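# Flip the bar-code-down carton and restack it

## Task

Find the carton at the top of a stack whose bar code faces down, flip it so the bar code faces up, and set it back on top of a stack so it matches the orientation of the cartons underneath and is aligned with them. Release it: it must stay in place without the robot supporting it. Finally open the gripper and move the arms away.

## Robot and tools

Robot: two arms, left_arm and right_arm, each with a two-finger parallel gripper and a wrist camera (cam_left_wrist and cam_right_wrist, both 504x504 pixels). The names are labels only; left_arm sits on the +y side. Base positions in the scene frame: left_arm at (+0.039, +0.311, 0) m, right_arm at (+0.001, -0.302, 0) m, each turned slightly about z.

Frames: state lines use one shared scene frame whose origin is on the tabletop midway between the arms, +x out over the table, +z up. Each result prints, per arm, end_effector_position (metres) and end_effector_quat_wxyz. That position is the point between the finger pads, roughly 1 cm behind the fingertips, and its printed value can be off, more so when reaching far. Gripper axes: fingers extend along the gripper's +z, and they close and open along its y.

The row format (shared by execute_actions and move): one flat list of exactly 14 numbers, each in [-1, 1], always covering both arms even if one stays still. Order: left_arm dx, dy, dz, rx, ry, rz, opening, then right_arm dx, dy, dz, rx, ry, rz, opening. dx..rz are an offset, not a pose, expressed in that gripper's own axes and measured from the gripper's pose in the most recent result that showed it (before any such result in the scene, and for second or later calls in one reply, from where the robot is when the action begins). Scale: 1.0 equals 0.6 m of translation or 180 degrees of rotation; rx, ry, rz form a single rotation vector. Opening is absolute, not an offset: +1 fully open (0.094 m), -1 closed. All zeros is not a pause: it pulls the arm back to the reference pose.

execute_actions: argument actions is a list holding one item or none, plus optional pictures (boolean). Empty list = just read the state. {"rows": [[14 numbers], ...], "steps": n} runs n control steps (at most 15, each 1/30 s, default 15); each row is used for one step and the last row repeats. Every row is counted from the same reference pose, not from the previous row. {"steps": n} alone (up to 300) waits until n steps have passed since the previous result. A refused call does nothing.

move: target is one 14-number row as above; speed is the path top speed in m/s, 0.002 to 0.5, default 0.25 (rotation up to twice that in rad/s). Both grippers travel straight lines finishing together, 0.5 to 10 s long, cut off at 10 s. Openings are sent at the start. Paths ignore obstacles and the other arm; faster contact hits harder, and aiming past a contact presses harder. The result adds a move: line with the ending (done, off_target, moving, held, fault), the limits that acted (paced = pose was clipped; held = steps were blocked, after which the arm may jump faster) and each gripper's distance from its target.

wait: seconds 0 to 10; nothing new is commanded. zoom_image: camera (cam_left_wrist or cam_right_wrist) and region [x0, y0, x1, y1] in pixels, at most 504x504, origin top-left. read_manual: section "licences" only; does not move anything. finished_scene: scene = the current scene's number; irreversible, and the result reports success.

Control details: each step, the commanded pose is clipped to within 70 mm and 16 degrees of the measured pose, then reached by damped inverse kinematics, favouring position over orientation. After an action the arm only continues to its last clipped pose, so check the result and send the remainder. Arms tend to finish a centimetre or more low and sag further with zero offsets; to keep an arm still, send in the first call of a reply the offset back to its desired pose, zeros after that, raising the aim if it still droops. A Hand target line shows the pose the controller is currently driving toward. HELD marks steps not sent; a pose unreachable line names an arm whose command was altered by the clearance check. Joint ranges (rad): waist -2.618 to 3.054, shoulder 0 to 3.142, elbow 0 to 3.142, wrist pitch -1.571 to 1.571, wrist yaw -1.571 to 1.571, wrist roll -2.094 to 2.094.

Gripping: grip_measured is the measured finger opening on the command scale (readings may be off by about 1 mm, per gripper). To hold, command about 0.03 below grip_measured; less gives a lighter grip. Here the pad force is capped at only about 13 to 25 N, so grasp the carton firmly and centrally and move gently. Objects may be tugged or pushed briefly by disturbances.

Avoid: dropping or knocking anything off the table (fails the task), slams, hard pushes, arms striking or pressing each other (may end the scene), and leaving the carton held up by the robot. Long loaded holds heat motors: MOTOR HOT from 75 °C, a 10 s stop at 90 °C, and at 100 °C the arm goes limp and falls. Every result includes camera images unless pictures is false.

Each tool is called as name(argument=value, ...) on one line, values as JSON.

## Session

execute_actions(actions=[])

Scene clock: 0.00 s of 4500.00 s.
left_arm: end_effector_position=(+0.2501, +0.3302, +0.2247) grip_measured=+1.000 end_effector_quat_wxyz=(+0.566, +0.439, +0.649, +0.259) | right_arm: end_effector_position=(+0.4989, +0.0726, +0.3030) grip_measured=+1.000 end_effector_quat_wxyz=(+0.293, -0.233, +0.760, +0.531)
Joint positions: left_arm=[ 0.733  0.287  0.457 -0.593  0.986  1.382  0.094] | right_arm=[ 0.519  2.323  2.359 -0.476 -0.898  0.416  0.094]
Joint velocities: left_arm=[-0.007 -0.002  0.012 -0.007  0.007 -0.007  0.   ] | right_arm=[-0.017  0.012 -0.007  0.022 -0.007 -0.066  0.   ]
Hand target (left_arm): +0.249, +0.328, +0.228; +0.568, +0.439, +0.647, +0.257
Hand target (right_arm): +0.496, +0.072, +0.317; +0.305, -0.243, +0.751, +0.533

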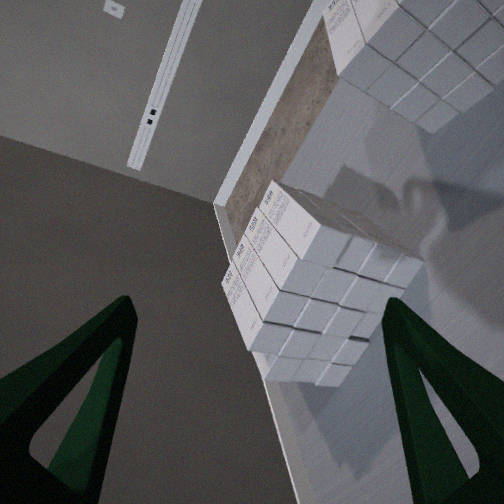

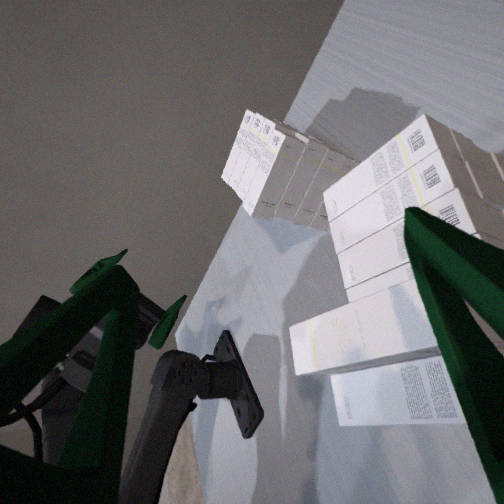

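move(target=[0,0,0,0,0,0,1,0.038,0.129,-0.26,0.274,0.056,-0.093,1])

Scene clock: 8.20 s of 4500.00 s.
left_arm: end_effector_position=(+0.2501, +0.3303, +0.2246) grip_measured=+1.000 end_effector_quat_wxyz=(+0.565, +0.439, +0.649, +0.259) | right_arm: end_effector_position=(+0.4020, -0.0534, +0.3722) grip_measured=+1.000 end_effector_quat_wxyz=(+0.365, -0.235, +0.895, +0.101)
Joint positions: left_arm=[ 0.733  0.287  0.457 -0.593  0.985  1.383  0.094] | right_arm=[ 0.664  2.031  2.671 -1.435  0.026  0.039  0.094]
Joint velocities: left_arm=[-0.007 -0.012 -0.007  0.007  0.007  0.051  0.   ] | right_arm=[ 0.007 -0.012  0.027 -0.022  0.007 -0.022  0.   ]
Hand target (left_arm): +0.250, +0.330, +0.225; +0.566, +0.439, +0.649, +0.259
Hand target (right_arm): +0.400, -0.053, +0.380; +0.375, -0.237, +0.891, +0.098
Off the commanded pose (left_arm): 0.000 m, 0 deg.
Off the commanded pose (right_arm): 0.009 m, 1 deg.
After step 90, 2.40 s passed at rest.
move: done

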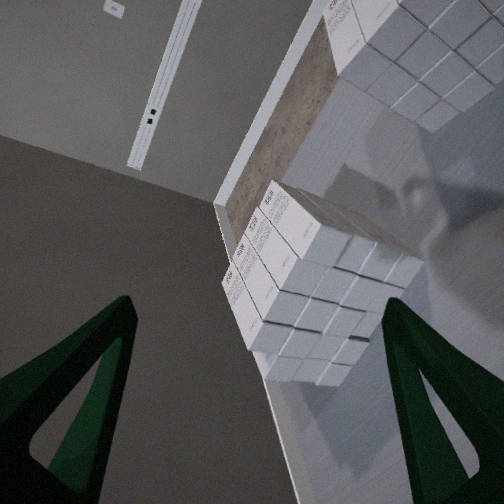

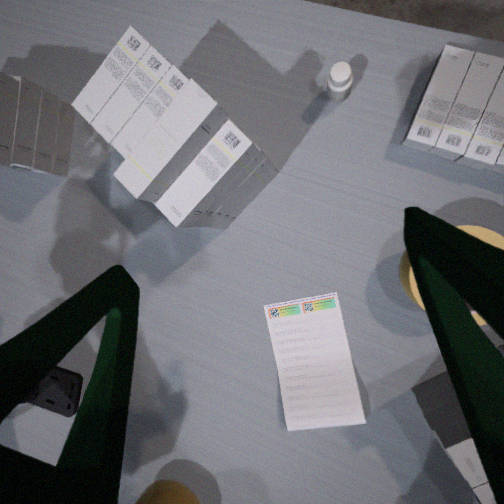

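move(target=[-0.33,-0.069,0.15,0.093,0.026,-0.301,1,-0.012,0,0,0,0,0,1], speed=0.2)

Scene clock: 24.67 s of 4500.00 s.
left_arm: end_effector_position=(+0.3176, +0.1334, +0.2480) grip_measured=+1.000 end_effector_quat_wxyz=(+0.506, +0.171, +0.841, -0.087) | right_arm: end_effector_position=(+0.4058, -0.0511, +0.3713) grip_measured=+1.000 end_effector_quat_wxyz=(+0.362, -0.235, +0.897, +0.100)
Joint positions: left_arm=[-0.874  0.957  0.848 -0.414 -0.328 -0.153  0.094] | right_arm=[ 0.664  2.116  2.826 -1.512  0.026  0.039  0.094]
Joint velocities: left_arm=[-0.007 -0.017  0.002  0.007  0.007 -0.081  0.   ] | right_arm=[-0.037 -0.007  0.002 -0.037 -0.051  0.037  0.   ]
Hand target (left_arm): +0.321, +0.128, +0.265; +0.522, +0.164, +0.831, -0.097
Hand target (right_arm): +0.406, -0.051, +0.377; +0.371, -0.234, +0.893, +0.102
Off the commanded pose (left_arm): 0.023 m, 4 deg.
Off the commanded pose (right_arm): 0.006 m, 0 deg.
elbow stopped short (right arm): the move would have taken joint 3 (elbow) straighter than the controller allows; a more bent joint 3 avoids this.
After step 90, 10.43 s passed at rest.
move: off_target (left_arm)

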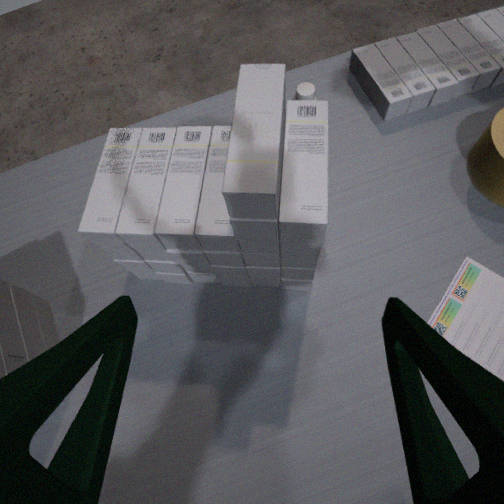

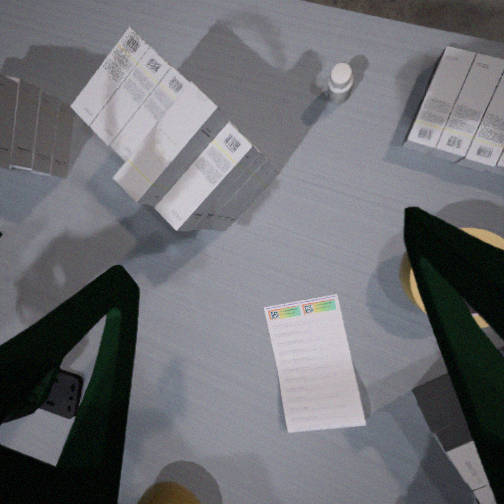

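move(target=[-0.075,0,0.1,0,-0.015,0,1,0,0,-0.03,0,0,0,1], speed=0.15)

Scene clock: 30.23 s of 4500.00 s.
left_arm: end_effector_position=(+0.3785, +0.1077, +0.2418) grip_measured=+1.000 end_effector_quat_wxyz=(+0.508, +0.176, +0.839, -0.084) | right_arm: end_effector_position=(+0.4011, -0.0541, +0.3660) grip_measured=+1.000 end_effector_quat_wxyz=(+0.348, -0.236, +0.902, +0.095)
Joint positions: left_arm=[-0.782  1.217  0.951 -0.241 -0.249 -0.093  0.094] | right_arm=[ 0.664  2.116  2.826 -1.543  0.026  0.039  0.094]
Joint velocities: left_arm=[-0.002 -0.007 -0.012  0.007  0.066 -0.022  0.   ] | right_arm=[ 0.002 -0.012  0.002  0.007 -0.022  0.037  0.   ]
Hand target (left_arm): +0.386, +0.106, +0.260; +0.526, +0.169, +0.828, -0.091
Hand target (right_arm): +0.395, -0.058, +0.383; +0.368, -0.234, +0.894, +0.101
Off the commanded pose (left_arm): 0.019 m, 3 deg.
Off the commanded pose (right_arm): 0.019 m, 2 deg.
elbow stopped short (right arm): the move would have taken joint 3 (elbow) straighter than the controller allows; a more bent joint 3 avoids this.
After step 90, 1.53 s passed at rest.
move: off_target (left_arm, right_arm)

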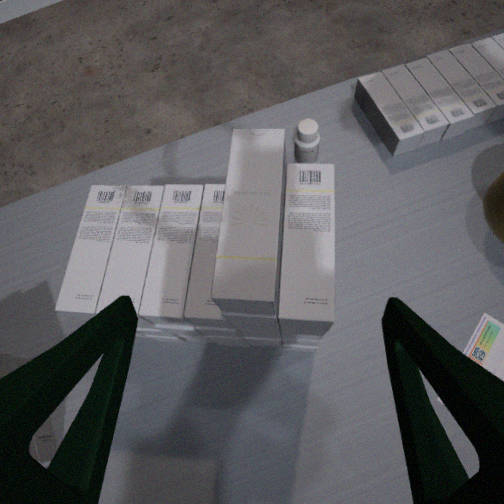

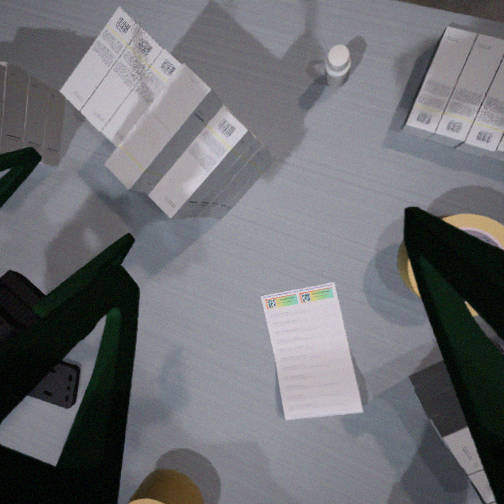

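move(target=[-0.022,0.012,0.1,0,-0.015,0,0.5,0.1,-0.1,-0.08,0,-0.1,0,1], speed=0.1)

Scene clock: 40.03 s of 4500.00 s.
left_arm: end_effector_position=(+0.4275, +0.0946, +0.2094) grip_measured=+0.501 end_effector_quat_wxyz=(+0.510, +0.180, +0.837, -0.083) | right_arm: end_effector_position=(+0.3673, -0.1420, +0.3503) grip_measured=+1.000 end_effector_quat_wxyz=(+0.471, -0.216, +0.845, +0.130)
Joint positions: left_arm=[-0.714  1.422  0.967 -0.039 -0.188 -0.05   0.071] | right_arm=[ 0.443  1.343  1.532 -0.748 -0.152 -0.076  0.094]
Joint velocities: left_arm=[ 0.002 -0.022 -0.007 -0.007  0.051  0.066 -0.001] | right_arm=[-0.007 -0.007  0.007  0.037 -0.022 -0.037  0.   ]
Hand target (left_arm): +0.436, +0.093, +0.227; +0.528, +0.174, +0.827, -0.088
Hand target (right_arm): +0.364, -0.144, +0.359; +0.484, -0.218, +0.837, +0.132
Off the commanded pose (left_arm): 0.018 m, 2 deg.
Off the commanded pose (right_arm): 0.011 m, 2 deg.
After step 90, 4.67 s passed at rest.
move: off_target (left_arm, right_arm)

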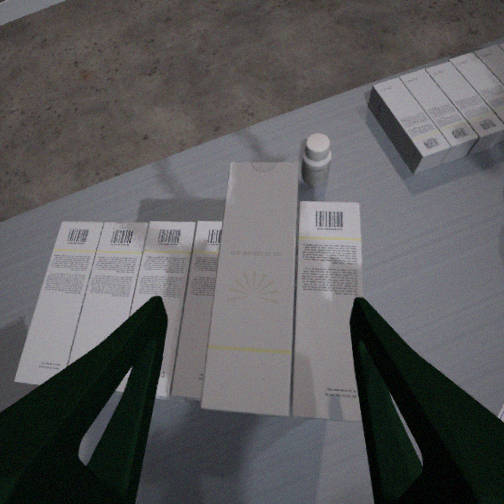

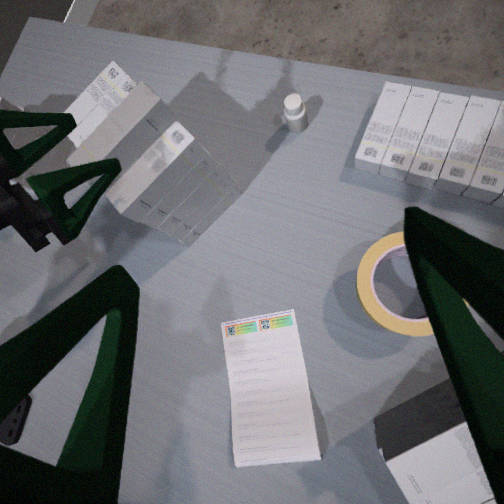

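move(target=[0.018,0,0.009,0.02,-0.01,0.01,0.5,-0.015,0,0,0,-0.01,0,1], speed=0.04)

zoom_image(camera="cam_right_wrist", region=[0, 60, 220, 260])

Scene clock: 48.97 s of 4500.00 s.
left_arm: end_effector_position=(+0.4269, +0.0919, +0.1997) grip_measured=+0.501 end_effector_quat_wxyz=(+0.516, +0.208, +0.824, -0.105) | right_arm: end_effector_position=(+0.3686, -0.1413, +0.3528) grip_measured=+1.000 end_effector_quat_wxyz=(+0.475, -0.215, +0.843, +0.131)
Joint positions: left_arm=[-0.684  1.422  0.904  0.055 -0.096 -0.001  0.071] | right_arm=[ 0.443  1.343  1.532 -0.736 -0.153 -0.073  0.094]
Joint velocities: left_arm=[ 0.002  0.012 -0.007 -0.066  0.037  0.037  0.002] | right_arm=[-0.012 -0.017  0.002  0.081 -0.051  0.037  0.   ]
Hand target (left_arm): +0.428, +0.095, +0.197; +0.518, +0.208, +0.823, -0.104
Hand target (right_arm): +0.371, -0.140, +0.358; +0.484, -0.214, +0.838, +0.134
Off the commanded pose (left_arm): 0.004 m, 0 deg.
Off the commanded pose (right_arm): 0.006 m, 1 deg.
After step 90, 4.53 s passed at rest.
move: done

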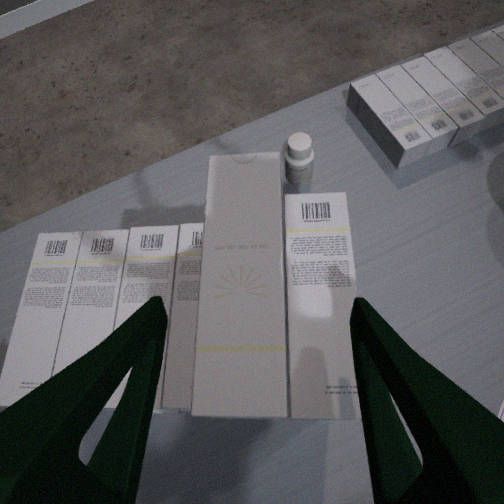

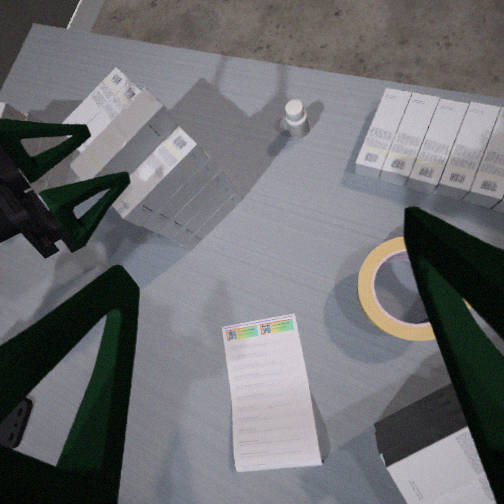

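Region (0, 60, 220, 260) of cam_right_wrist's 504x504 image, scaled by 2.291, with more detail than that image has; it fills the top 458 rows of this view, and the rest is white.

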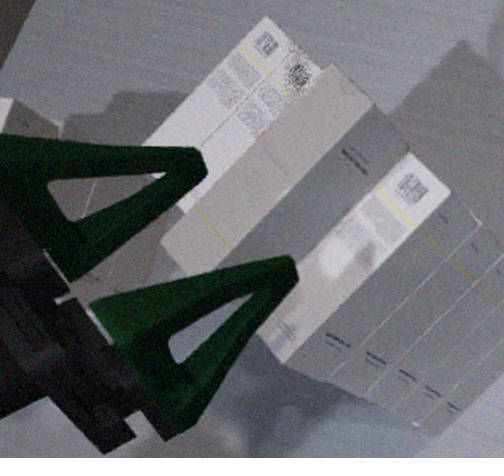

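move(target=[0.006,0.012,-0.016,0,0,0,-0.1,-0.01,0,0,0,-0.005,0,1], speed=0.03)

zoom_image(camera="cam_right_wrist", region=[0, 60, 220, 260])

Scene clock: 55.83 s of 4500.00 s.
left_arm: end_effector_position=(+0.4250, +0.0972, +0.2010) grip_measured=-0.099 end_effector_quat_wxyz=(+0.518, +0.207, +0.823, -0.106) | right_arm: end_effector_position=(+0.3686, -0.1413, +0.3528) grip_measured=+1.000 end_effector_quat_wxyz=(+0.475, -0.215, +0.843, +0.131)
Joint positions: left_arm=[-0.671  1.402  0.888  0.056 -0.084  0.004  0.042] | right_arm=[ 0.443  1.343  1.532 -0.736 -0.153 -0.073  0.094]
Joint velocities: left_arm=[ 0.007  0.012  0.002  0.007  0.007  0.007 -0.001] | right_arm=[ 0.007  0.007  0.017  0.007  0.007 -0.066  0.   ]
Hand target (left_arm): +0.421, +0.103, +0.201; +0.517, +0.208, +0.824, -0.105
Hand target (right_arm): +0.371, -0.140, +0.358; +0.482, -0.214, +0.839, +0.133
Off the commanded pose (left_arm): 0.007 m, 0 deg.
Off the commanded pose (right_arm): 0.006 m, 1 deg.
After step 90, 3.13 s passed at rest.
move: done

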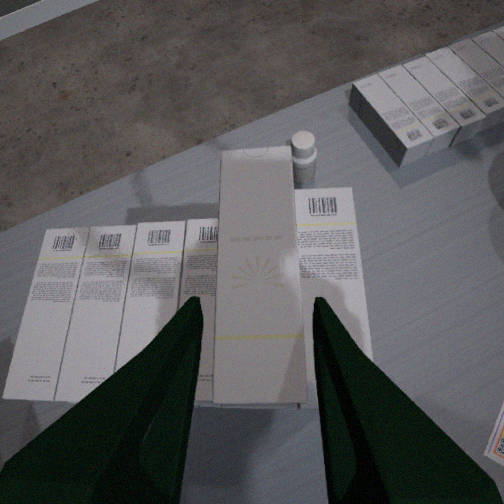

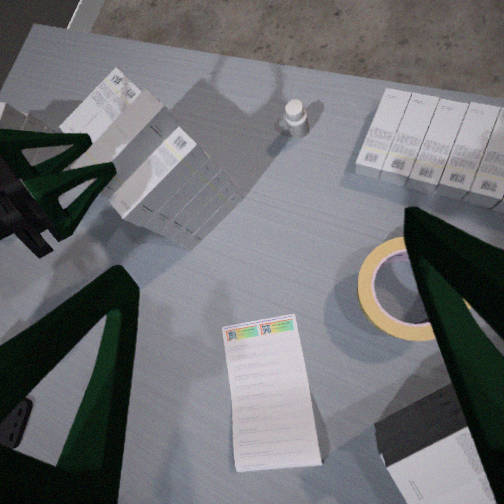

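Region (0, 60, 220, 260) of cam_right_wrist's 504x504 image, scaled by 2.291, with more detail than that image has; it fills the top 458 rows of this view, and the rest is white.

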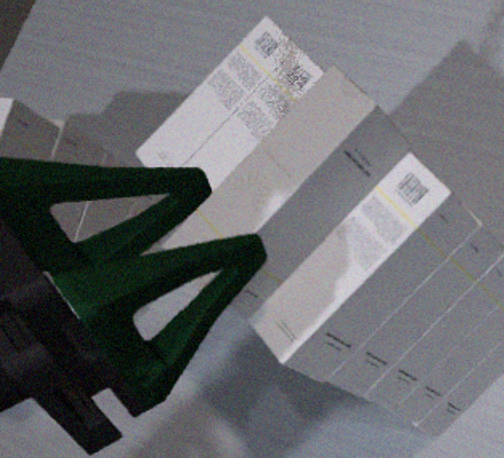

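move(target=[0.032,0,0.0,0,0,0,-0.1,-0.01,0,0,0,-0.005,0,1], speed=0.03)

zoom_image(camera="cam_right_wrist", region=[0, 60, 220, 260])

Scene clock: 63.57 s of 4500.00 s.
left_arm: end_effector_position=(+0.4189, +0.1007, +0.1812) grip_measured=-0.099 end_effector_quat_wxyz=(+0.511, +0.209, +0.827, -0.104) | right_arm: end_effector_position=(+0.3686, -0.1413, +0.3528) grip_measured=+1.000 end_effector_quat_wxyz=(+0.475, -0.215, +0.843, +0.131)
Joint positions: left_arm=[-0.671  1.402  0.822  0.105 -0.083  0.004  0.042] | right_arm=[ 0.443  1.343  1.532 -0.736 -0.153 -0.073  0.094]
Joint velocities: left_arm=[ 0.002 -0.022  0.002 -0.037  0.022  0.007 -0.   ] | right_arm=[-0.007  0.007 -0.012 -0.022  0.007 -0.007  0.   ]
Hand target (left_arm): +0.418, +0.102, +0.184; +0.518, +0.207, +0.823, -0.106
Hand target (right_arm): +0.371, -0.140, +0.358; +0.482, -0.214, +0.839, +0.133
Off the commanded pose (left_arm): 0.003 m, 1 deg.
Off the commanded pose (right_arm): 0.006 m, 1 deg.
After step 90, 3.83 s passed at rest.
move: done

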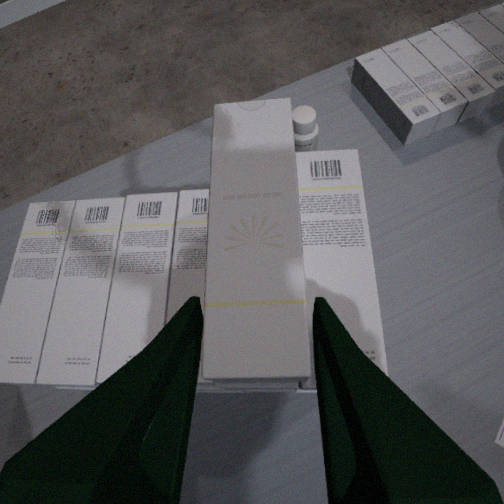

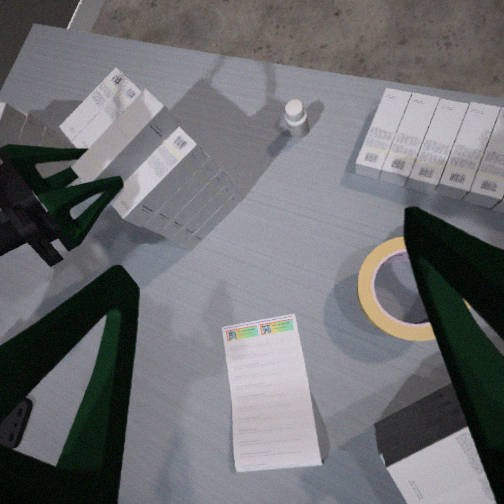

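Region (0, 60, 220, 260) of cam_right_wrist's 504x504 image, scaled by 2.291, with more detail than that image has; it fills the top 458 rows of this view, and the rest is white.

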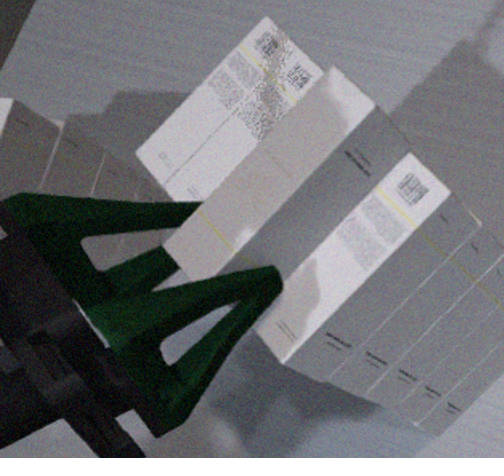

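move(target=[0,0,0,0,0,0,-0.45,-0.01,0,0,0,-0.005,0,1], speed=0.03)

move(target=[-0.1,0,-0.05,0,-0.015,0,-0.45,-0.01,0,0,0,-0.005,0,1], speed=0.08)

Scene clock: 67.33 s of 4500.00 s.
left_arm: end_effector_position=(+0.4194, +0.1004, +0.1824) grip_measured=-0.298 end_effector_quat_wxyz=(+0.513, +0.209, +0.826, -0.105) | right_arm: end_effector_position=(+0.3686, -0.1413, +0.3528) grip_measured=+1.000 end_effector_quat_wxyz=(+0.475, -0.215, +0.843, +0.131)
Joint positions: left_arm=[-0.671  1.402  0.822  0.11  -0.083  0.004  0.033] | right_arm=[ 0.443  1.343  1.532 -0.736 -0.153 -0.073  0.094]
Joint velocities: left_arm=[ 0.002  0.002  0.002  0.066 -0.051 -0.051  0.002] | right_arm=[ 0.002 -0.017  0.002 -0.037  0.051  0.007  0.   ]
Hand target (left_arm): +0.419, +0.101, +0.181; +0.511, +0.209, +0.827, -0.104
Hand target (right_arm): +0.371, -0.140, +0.358; +0.482, -0.214, +0.839, +0.133
Off the commanded pose (left_arm): 0.001 m, 0 deg.
Off the commanded pose (right_arm): 0.006 m, 1 deg.
After step 90, 0.07 s passed at rest.
move: done

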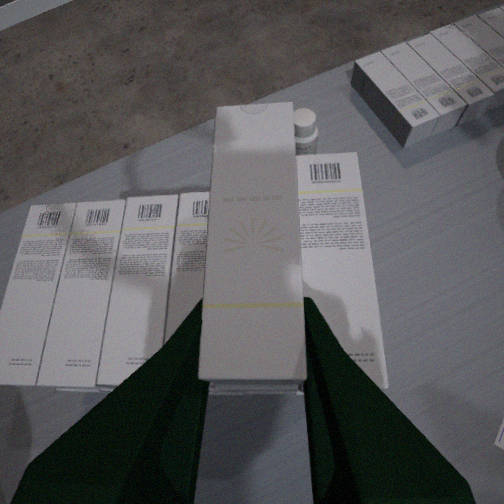

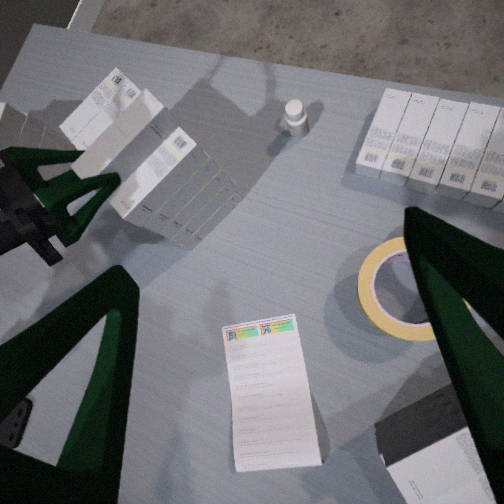

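Scene clock: 68.73 s of 4500.00 s.
left_arm: end_effector_position=(+0.4170, +0.1023, +0.2225) grip_measured=-0.298 end_effector_quat_wxyz=(+0.509, +0.209, +0.829, -0.102) | right_arm: end_effector_position=(+0.3686, -0.1413, +0.3528) grip_measured=+1.000 end_effector_quat_wxyz=(+0.475, -0.215, +0.843, +0.131)
Joint positions: left_arm=[-0.671  1.351  0.956 -0.086 -0.085  0.004  0.033] | right_arm=[ 0.443  1.343  1.532 -0.736 -0.153 -0.073  0.094]
Joint velocities: left_arm=[-0.017  0.017 -0.007  0.022 -0.022 -0.066  0.   ] | right_arm=[ 0.002 -0.007 -0.002 -0.037  0.007  0.022  0.   ]
Hand target (left_arm): +0.417, +0.098, +0.249; +0.532, +0.207, +0.814, -0.110
Hand target (right_arm): +0.371, -0.140, +0.358; +0.482, -0.214, +0.839, +0.133
Off the commanded pose (left_arm): 0.027 m, 3 deg.
Off the commanded pose (right_arm): 0.006 m, 1 deg.
move: off_target (left_arm)

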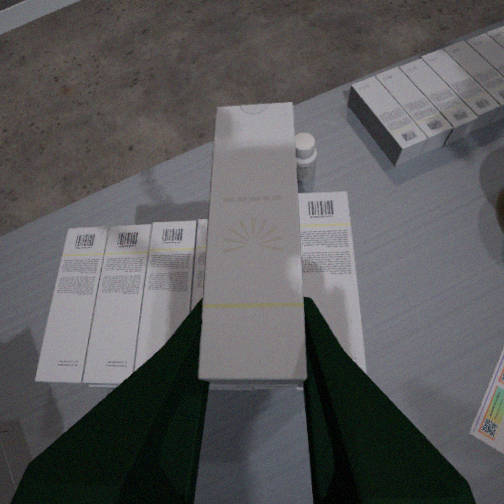

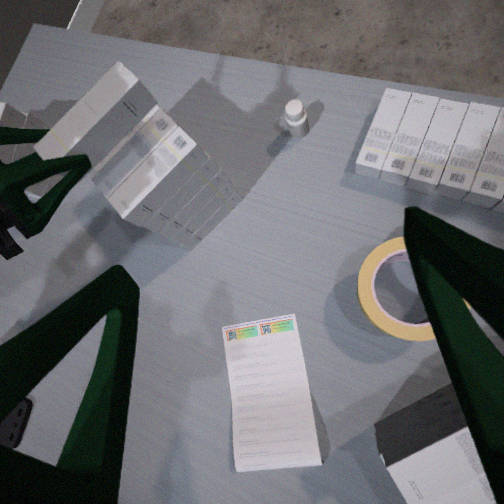

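move(target=[-0.137,-0.143,-0.106,0.097,-0.026,0.034,-0.45,0.087,0.188,-0.03,-0.137,-0.132,0.48,1], speed=0.2)

Scene clock: 83.57 s of 4500.00 s.
left_arm: end_effector_position=(+0.3626, +0.0338, +0.2934) grip_measured=-0.298 end_effector_quat_wxyz=(+0.487, +0.322, +0.788, -0.196) | right_arm: end_effector_position=(+0.2799, -0.0644, +0.3141) grip_measured=+1.000 end_effector_quat_wxyz=(+0.347, +0.356, +0.618, +0.609)
Joint positions: left_arm=[-0.804  1.319  1.202 -0.351  0.086  0.048  0.033] | right_arm=[0.962 0.973 0.659 0.296 0.329 1.581 0.094]
Joint velocities: left_arm=[-0.002 -0.017 -0.017  0.007  0.007 -0.007  0.   ] | right_arm=[ 0.007  0.007  0.002 -0.081 -0.022 -0.037  0.   ]
Hand target (left_arm): +0.358, +0.031, +0.320; +0.509, +0.325, +0.770, -0.207
Hand target (right_arm): +0.277, -0.066, +0.318; +0.349, +0.355, +0.611, +0.616
Off the commanded pose (left_arm): 0.028 m, 4 deg.
Off the commanded pose (right_arm): 0.006 m, 1 deg.
After step 90, 7.13 s passed at rest.
move: off_target (left_arm)

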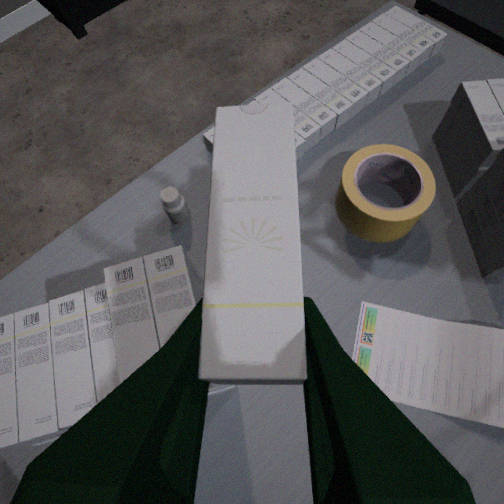

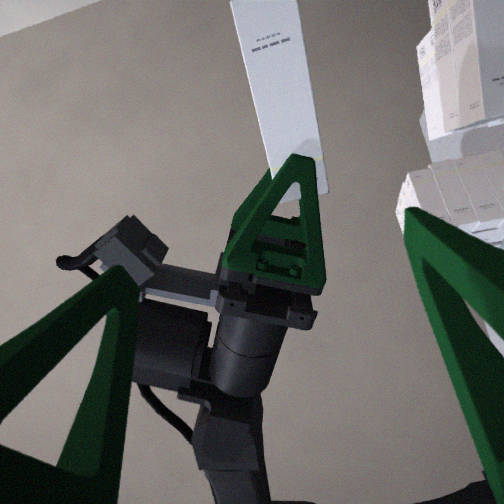

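move(target=[-0.03,0,-0.015,0,-0.015,0,-0.45,0.006,-0.022,0.12,0,0,0,1], speed=0.1)

Scene clock: 88.23 s of 4500.00 s.
left_arm: end_effector_position=(+0.3625, +0.0338, +0.2933) grip_measured=-0.298 end_effector_quat_wxyz=(+0.487, +0.322, +0.788, -0.196) | right_arm: end_effector_position=(+0.3341, -0.0263, +0.2823) grip_measured=+1.000 end_effector_quat_wxyz=(+0.342, +0.360, +0.632, +0.595)
Joint positions: left_arm=[-0.804  1.319  1.202 -0.351  0.086  0.048  0.033] | right_arm=[0.899 1.292 0.748 0.484 0.266 1.583 0.094]
Joint velocities: left_arm=[ 0.012 -0.017 -0.012 -0.066 -0.022 -0.066  0.   ] | right_arm=[ 0.002 -0.002  0.002 -0.051 -0.066  0.037  0.   ]
Hand target (left_arm): +0.362, +0.034, +0.313; +0.505, +0.317, +0.776, -0.204
Hand target (right_arm): +0.338, -0.025, +0.300; +0.347, +0.355, +0.618, +0.609
Off the commanded pose (left_arm): 0.020 m, 3 deg.
Off the commanded pose (right_arm): 0.018 m, 2 deg.
After step 90, 0.40 s passed at rest.
move: off_target (left_arm, right_arm)

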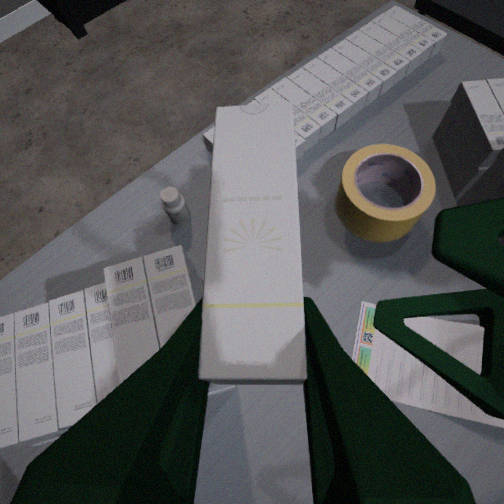

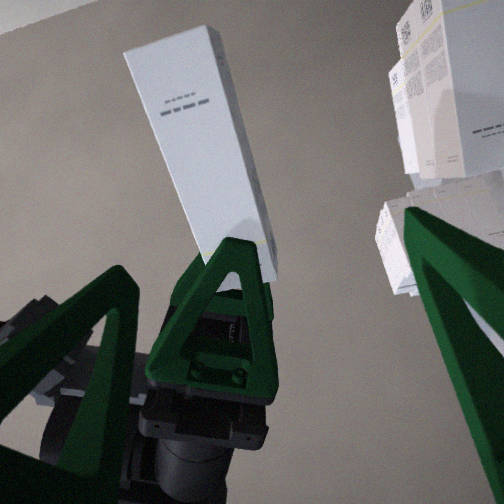

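move(target=[-0.03,0,-0.015,0,-0.015,0,-0.45,-0.006,0.053,0.112,-0.02,0,0,1], speed=0.07)

Scene clock: 92.53 s of 4500.00 s.
left_arm: end_effector_position=(+0.3625, +0.0338, +0.2933) grip_measured=-0.298 end_effector_quat_wxyz=(+0.487, +0.322, +0.788, -0.196) | right_arm: end_effector_position=(+0.3895, +0.0054, +0.2950) grip_measured=+1.000 end_effector_quat_wxyz=(+0.345, +0.358, +0.623, +0.604)
Joint positions: left_arm=[-0.804  1.319  1.202 -0.351  0.086  0.048  0.033] | right_arm=[0.845 1.533 0.974 0.525 0.212 1.579 0.094]
Joint velocities: left_arm=[-0.012  0.007 -0.002 -0.022 -0.022 -0.081  0.001] | right_arm=[-0.007 -0.007 -0.002 -0.007  0.022  0.007  0.   ]
Hand target (left_arm): +0.362, +0.034, +0.313; +0.505, +0.317, +0.776, -0.204
Hand target (right_arm): +0.394, +0.006, +0.311; +0.353, +0.349, +0.613, +0.615
Off the commanded pose (left_arm): 0.020 m, 3 deg.
Off the commanded pose (right_arm): 0.016 m, 2 deg.
move: off_target (left_arm, right_arm)

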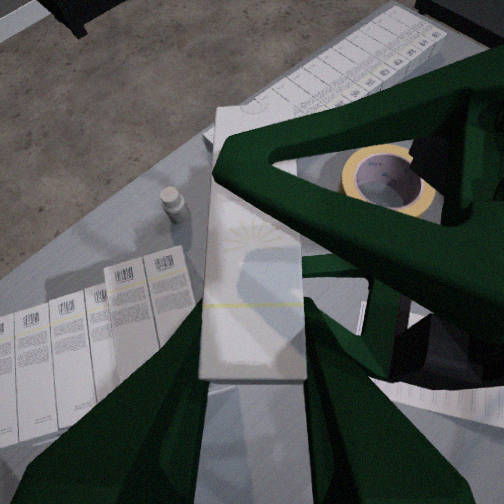

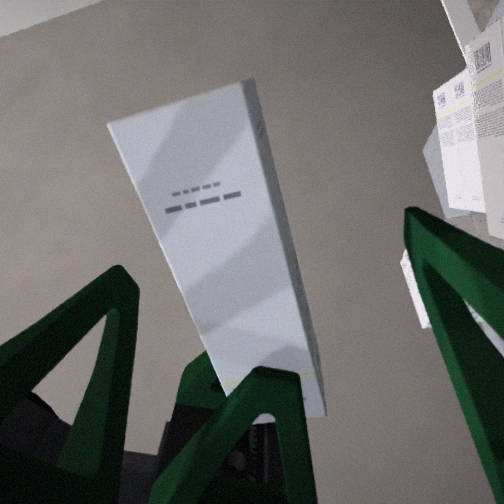

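move(target=[-0.03,0,-0.015,0,-0.015,0,-0.45,0,0.04,0,-0.012,0,0,-0.05], speed=0.03)

Scene clock: 95.97 s of 4500.00 s.
left_arm: end_effector_position=(+0.3625, +0.0338, +0.2933) grip_measured=-0.298 end_effector_quat_wxyz=(+0.487, +0.322, +0.788, -0.196) | right_arm: end_effector_position=(+0.3902, +0.0063, +0.2981) grip_measured=-0.048 end_effector_quat_wxyz=(+0.345, +0.357, +0.624, +0.604)
Joint positions: left_arm=[-0.804  1.319  1.202 -0.351  0.086  0.048  0.033] | right_arm=[0.845 1.533 0.987 0.512 0.211 1.579 0.045]
Joint velocities: left_arm=[-0.002  0.002 -0.007 -0.081 -0.022 -0.081  0.   ] | right_arm=[-0.012  0.007 -0.007 -0.051 -0.007  0.022  0.001]
Hand target (left_arm): +0.362, +0.034, +0.313; +0.505, +0.317, +0.776, -0.204
Hand target (right_arm): +0.390, +0.006, +0.319; +0.352, +0.351, +0.612, +0.615
Off the commanded pose (left_arm): 0.020 m, 3 deg.
Off the commanded pose (right_arm): 0.021 m, 2 deg.
move: off_target (left_arm, right_arm)

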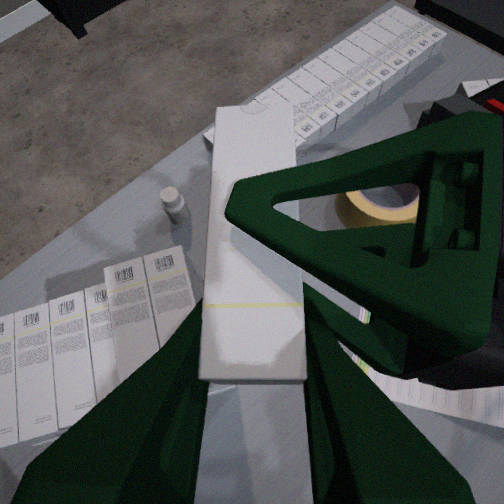

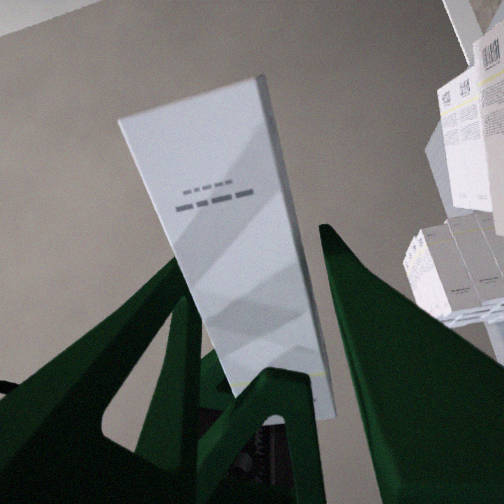

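move(target=[-0.03,0,-0.015,0,-0.015,0,-0.45,0,0.04,0,-0.012,0,0,-0.45], speed=0.03)

move(target=[-0.03,0,-0.015,0,-0.015,0,-0.1,0,0.03,0,-0.012,0,0,-0.45], speed=0.03)

move(target=[-0.03,0,-0.2,0,-0.015,0,-0.1,0,0.03,0,-0.012,0,0,-0.45], speed=0.1)

Scene clock: 100.70 s of 4500.00 s.
left_arm: end_effector_position=(+0.3627, +0.0340, +0.2933) grip_measured=-0.298 end_effector_quat_wxyz=(+0.486, +0.319, +0.789, -0.197) | right_arm: end_effector_position=(+0.3906, +0.0067, +0.2987) grip_measured=-0.311 end_effector_quat_wxyz=(+0.344, +0.358, +0.625, +0.602)
Joint positions: left_arm=[-0.804  1.319  1.202 -0.351  0.084  0.041  0.033] | right_arm=[0.845 1.533 0.995 0.498 0.211 1.581 0.032]
Joint velocities: left_arm=[ 0.002  0.002  0.012 -0.11  -0.081 -0.007 -0.001] | right_arm=[-0.002 -0.012  0.007 -0.051  0.037 -0.11   0.   ]
Hand target (left_arm): +0.362, +0.034, +0.313; +0.505, +0.317, +0.776, -0.204
Hand target (right_arm): +0.390, +0.006, +0.322; +0.351, +0.351, +0.612, +0.616
Off the commanded pose (left_arm): 0.020 m, 3 deg.
Off the commanded pose (right_arm): 0.023 m, 2 deg.
After step 90, 0.70 s passed at rest.
move: off_target (left_arm, right_arm)

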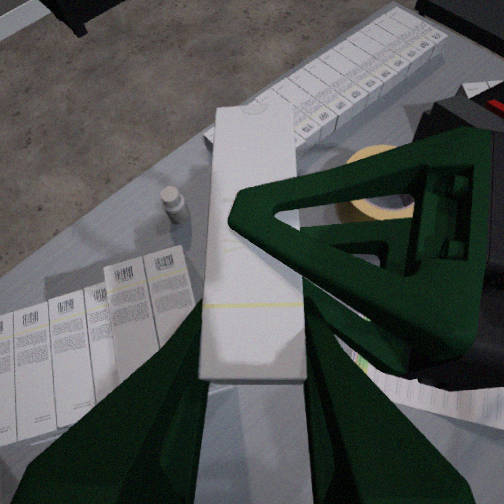

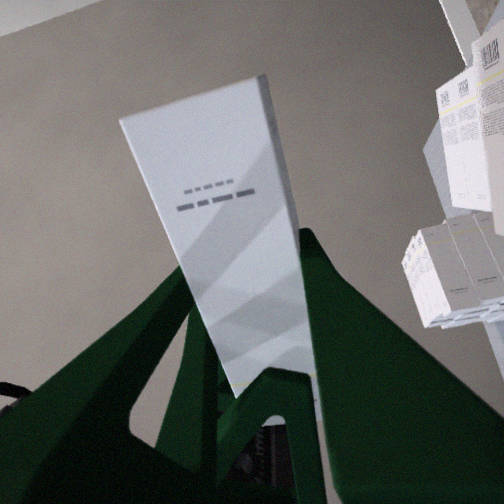

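Scene clock: 101.70 s of 4500.00 s.
left_arm: end_effector_position=(+0.3627, +0.0340, +0.2933) grip_measured=-0.101 end_effector_quat_wxyz=(+0.486, +0.319, +0.789, -0.197) | right_arm: end_effector_position=(+0.3906, +0.0066, +0.2978) grip_measured=-0.311 end_effector_quat_wxyz=(+0.343, +0.359, +0.626, +0.601)
Joint positions: left_arm=[-0.804  1.319  1.202 -0.351  0.084  0.041  0.042] | right_arm=[0.845 1.533 0.995 0.495 0.211 1.582 0.032]
Joint velocities: left_arm=[-0.002 -0.017  0.002 -0.051 -0.007  0.037  0.   ] | right_arm=[ 0.002 -0.002  0.002 -0.051  0.022 -0.007 -0.   ]
Hand target (left_arm): +0.362, +0.034, +0.313; +0.505, +0.315, +0.778, -0.205
Hand target (right_arm): +0.391, +0.007, +0.316; +0.350, +0.352, +0.614, +0.614
Off the commanded pose (left_arm): 0.020 m, 3 deg.
Off the commanded pose (right_arm): 0.019 m, 2 deg.
move: off_target (left_arm, right_arm)

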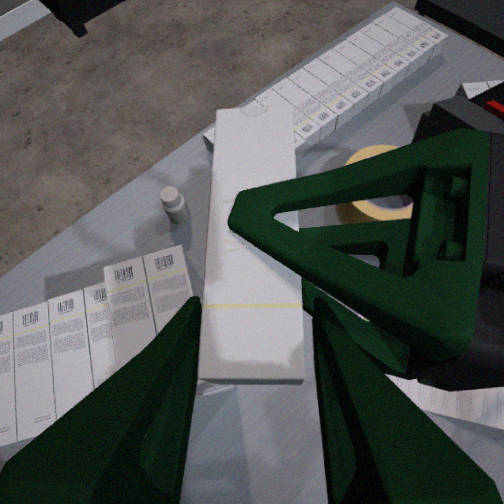

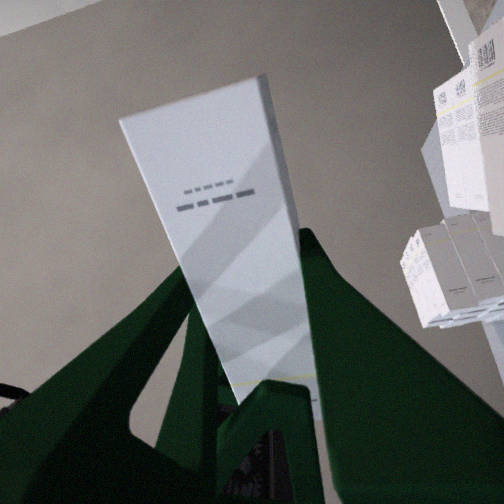

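Scene clock: 103.47 s of 4500.00 s.
left_arm: end_effector_position=(+0.2925, +0.0976, +0.3468) grip_measured=-0.101 end_effector_quat_wxyz=(+0.492, +0.316, +0.785, -0.202) | right_arm: end_effector_position=(+0.3905, +0.0066, +0.2969) grip_measured=-0.311 end_effector_quat_wxyz=(+0.342, +0.360, +0.627, +0.600)
Joint positions: left_arm=[-0.766  1.02   1.237 -0.669  0.121  0.052  0.042] | right_arm=[0.845 1.533 0.995 0.491 0.211 1.582 0.032]
Joint velocities: left_arm=[-0.007 -0.002 -0.002 -0.037  0.007  0.066  0.   ] | right_arm=[ 0.002  0.022  0.012 -0.051 -0.022  0.037  0.   ]
Hand target (left_arm): +0.289, +0.102, +0.362; +0.505, +0.314, +0.778, -0.205
Hand target (right_arm): +0.391, +0.007, +0.316; +0.350, +0.353, +0.615, +0.613
Off the commanded pose (left_arm): 0.017 m, 2 deg.
Off the commanded pose (right_arm): 0.019 m, 2 deg.
move: off_target (left_arm, right_arm)

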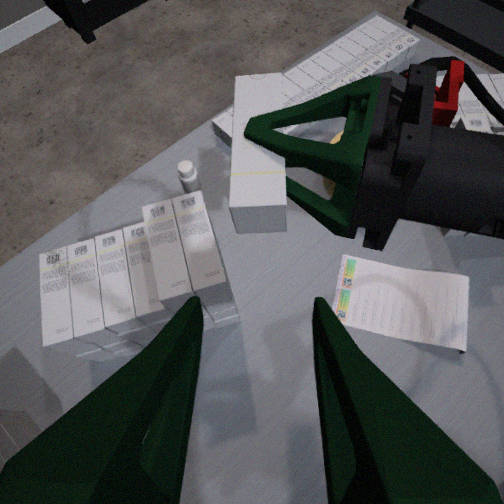

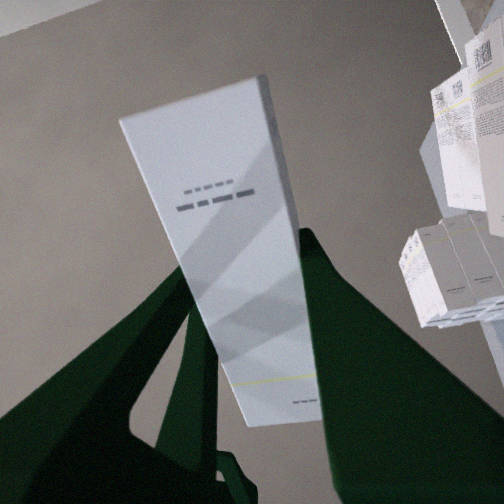

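move(target=[0.041,0.095,-0.01,0.084,-0.013,0.043,0.3,0,0.04,0,0,0,-0.5,-0.45], speed=0.3)

move(target=[-0.025,0,-0.01,0,-0.012,0,0.3,-0.03,0,0,0,0,-0.5,-0.45], speed=0.3)

Scene clock: 116.90 s of 4500.00 s.
left_arm: end_effector_position=(+0.3204, +0.1480, +0.3273) grip_measured=+0.299 end_effector_quat_wxyz=(+0.479, +0.424, +0.718, -0.274) | right_arm: end_effector_position=(+0.3917, +0.0077, +0.2911) grip_measured=-0.310 end_effector_quat_wxyz=(+0.645, -0.196, +0.718, +0.175)
Joint positions: left_arm=[-0.235  1.123  1.213 -0.719  0.843  0.511  0.061] | right_arm=[0.845 1.533 1.035 0.387 0.211 0.022 0.032]
Joint velocities: left_arm=[-0.012 -0.007 -0.012  0.022  0.022  0.007 -0.   ] | right_arm=[-0.017  0.007 -0.012 -0.051 -0.066 -0.037 -0.   ]
Hand target (left_arm): +0.320, +0.149, +0.329; +0.477, +0.424, +0.718, -0.279
Hand target (right_arm): +0.391, +0.007, +0.321; +0.666, -0.189, +0.698, +0.182
Off the commanded pose (left_arm): 0.002 m, 1 deg.
Off the commanded pose (right_arm): 0.030 m, 4 deg.
After step 90, 7.20 s passed at rest.
move: off_target (right_arm)

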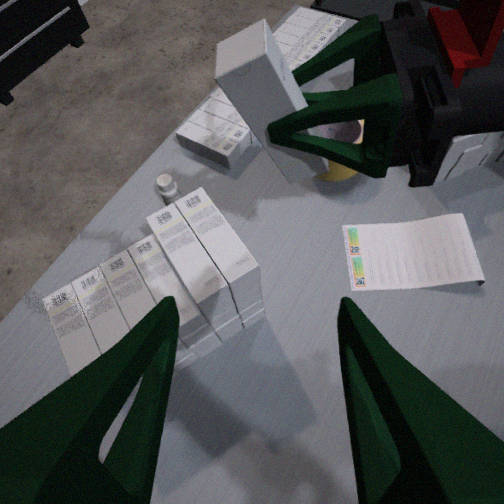

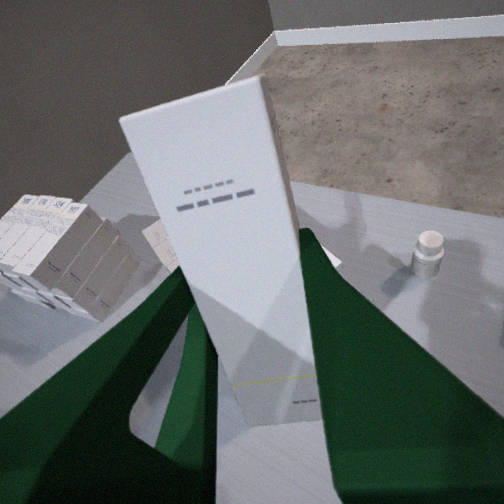

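Scene clock: 120.13 s of 4500.00 s.
left_arm: end_effector_position=(+0.3193, +0.1471, +0.3280) grip_measured=+0.299 end_effector_quat_wxyz=(+0.475, +0.417, +0.721, -0.283) | right_arm: end_effector_position=(+0.3915, +0.0075, +0.2842) grip_measured=-0.310 end_effector_quat_wxyz=(-0.560, +0.663, -0.375, +0.326)
Joint positions: left_arm=[-0.235  1.123  1.213 -0.719  0.852  0.487  0.061] | right_arm=[ 0.845  1.533  1.06   0.308  0.211 -1.548  0.032]
Joint velocities: left_arm=[-0.007 -0.017 -0.002  0.007 -0.051 -0.022 -0.   ] | right_arm=[-0.012  0.007  0.012 -0.095  0.022 -0.007  0.   ]
Hand target (left_arm): +0.320, +0.148, +0.343; +0.492, +0.419, +0.709, -0.281
Hand target (right_arm): +0.392, +0.008, +0.309; -0.579, +0.646, -0.369, +0.332
Off the commanded pose (left_arm): 0.015 m, 2 deg.
Off the commanded pose (right_arm): 0.025 m, 3 deg.
move: off_target (left_arm, right_arm)

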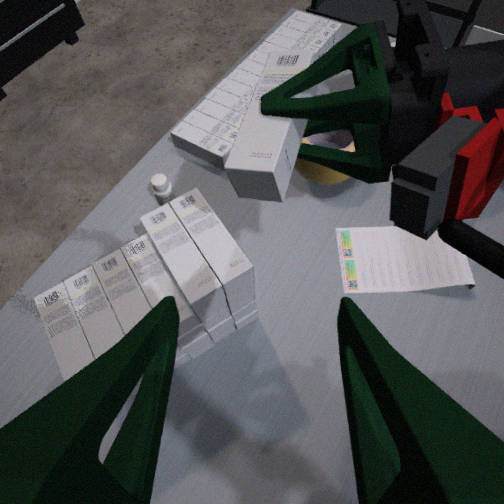

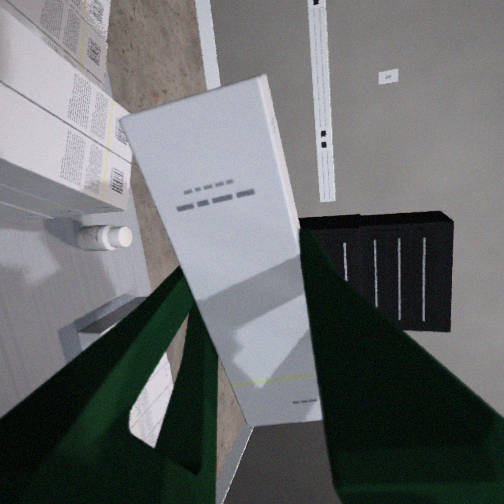

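move(target=[-0.02,0,-0.01,0,-0.01,0.006,0.3,0,-0.045,0,0.068,-0.083,0,-0.45], speed=0.1)

Scene clock: 125.30 s of 4500.00 s.
left_arm: end_effector_position=(+0.3182, +0.1461, +0.3288) grip_measured=+0.299 end_effector_quat_wxyz=(+0.475, +0.418, +0.719, -0.287) | right_arm: end_effector_position=(+0.3942, +0.0127, +0.3129) grip_measured=-0.310 end_effector_quat_wxyz=(+0.666, -0.642, +0.262, -0.277)
Joint positions: left_arm=[-0.235  1.123  1.213 -0.719  0.861  0.487  0.061] | right_arm=[ 0.711  1.562  1.001  0.601 -0.181 -1.57   0.032]
Joint velocities: left_arm=[ 0.002 -0.007  0.002  0.022 -0.007 -0.051  0.   ] | right_arm=[ 0.007 -0.017 -0.002 -0.037 -0.007 -0.081  0.001]
Hand target (left_arm): +0.318, +0.148, +0.341; +0.489, +0.419, +0.710, -0.285
Hand target (right_arm): +0.395, +0.011, +0.311; +0.671, -0.637, +0.263, -0.274
Off the commanded pose (left_arm): 0.013 m, 2 deg.
Off the commanded pose (right_arm): 0.004 m, 1 deg.
move: off_target (left_arm)

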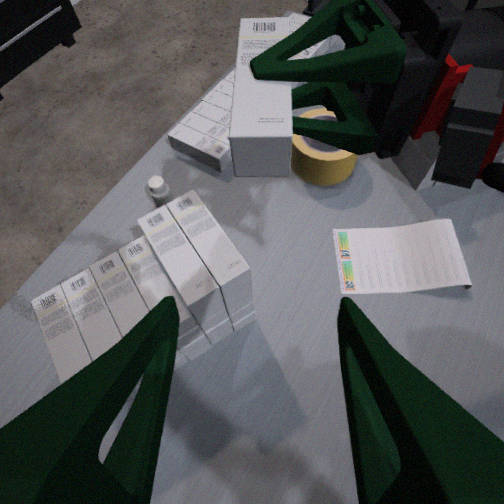

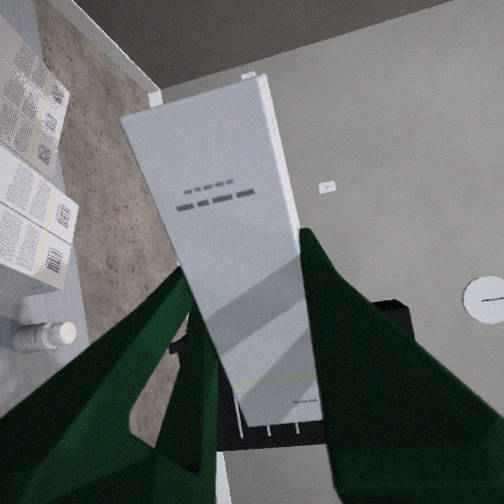

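move(target=[-0.06,0,0.145,0,-0.012,0,0.3,0,-0.005,0,0.004,0,0,-0.45], speed=0.08)

Scene clock: 129.80 s of 4500.00 s.
left_arm: end_effector_position=(+0.3625, +0.0697, +0.3125) grip_measured=+0.299 end_effector_quat_wxyz=(+0.472, +0.411, +0.723, -0.293) | right_arm: end_effector_position=(+0.3941, +0.0129, +0.3125) grip_measured=-0.310 end_effector_quat_wxyz=(+0.665, -0.643, +0.261, -0.276)
Joint positions: left_arm=[-0.509  1.311  1.231 -0.413  0.631  0.268  0.061] | right_arm=[ 0.711  1.562  1.001  0.599 -0.182 -1.572  0.032]
Joint velocities: left_arm=[-0.002 -0.017 -0.012  0.007  0.007 -0.037 -0.   ] | right_arm=[ 0.017 -0.012 -0.012  0.066 -0.007  0.066  0.   ]
Hand target (left_arm): +0.364, +0.065, +0.328; +0.487, +0.414, +0.711, -0.294
Hand target (right_arm): +0.394, +0.013, +0.316; +0.670, -0.638, +0.260, -0.278
Off the commanded pose (left_arm): 0.017 m, 2 deg.
Off the commanded pose (right_arm): 0.003 m, 1 deg.
move: off_target (left_arm)

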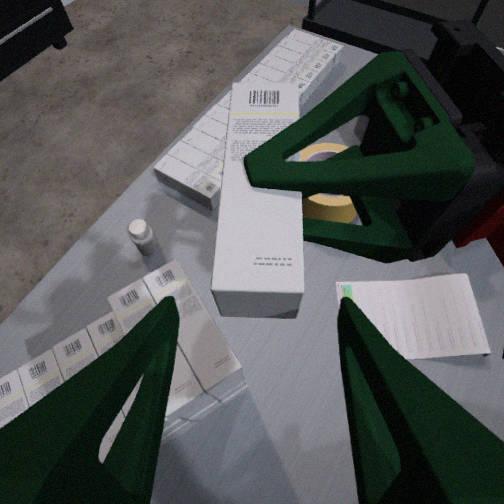

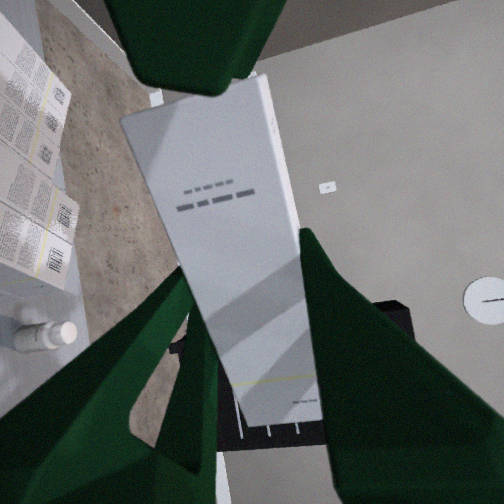

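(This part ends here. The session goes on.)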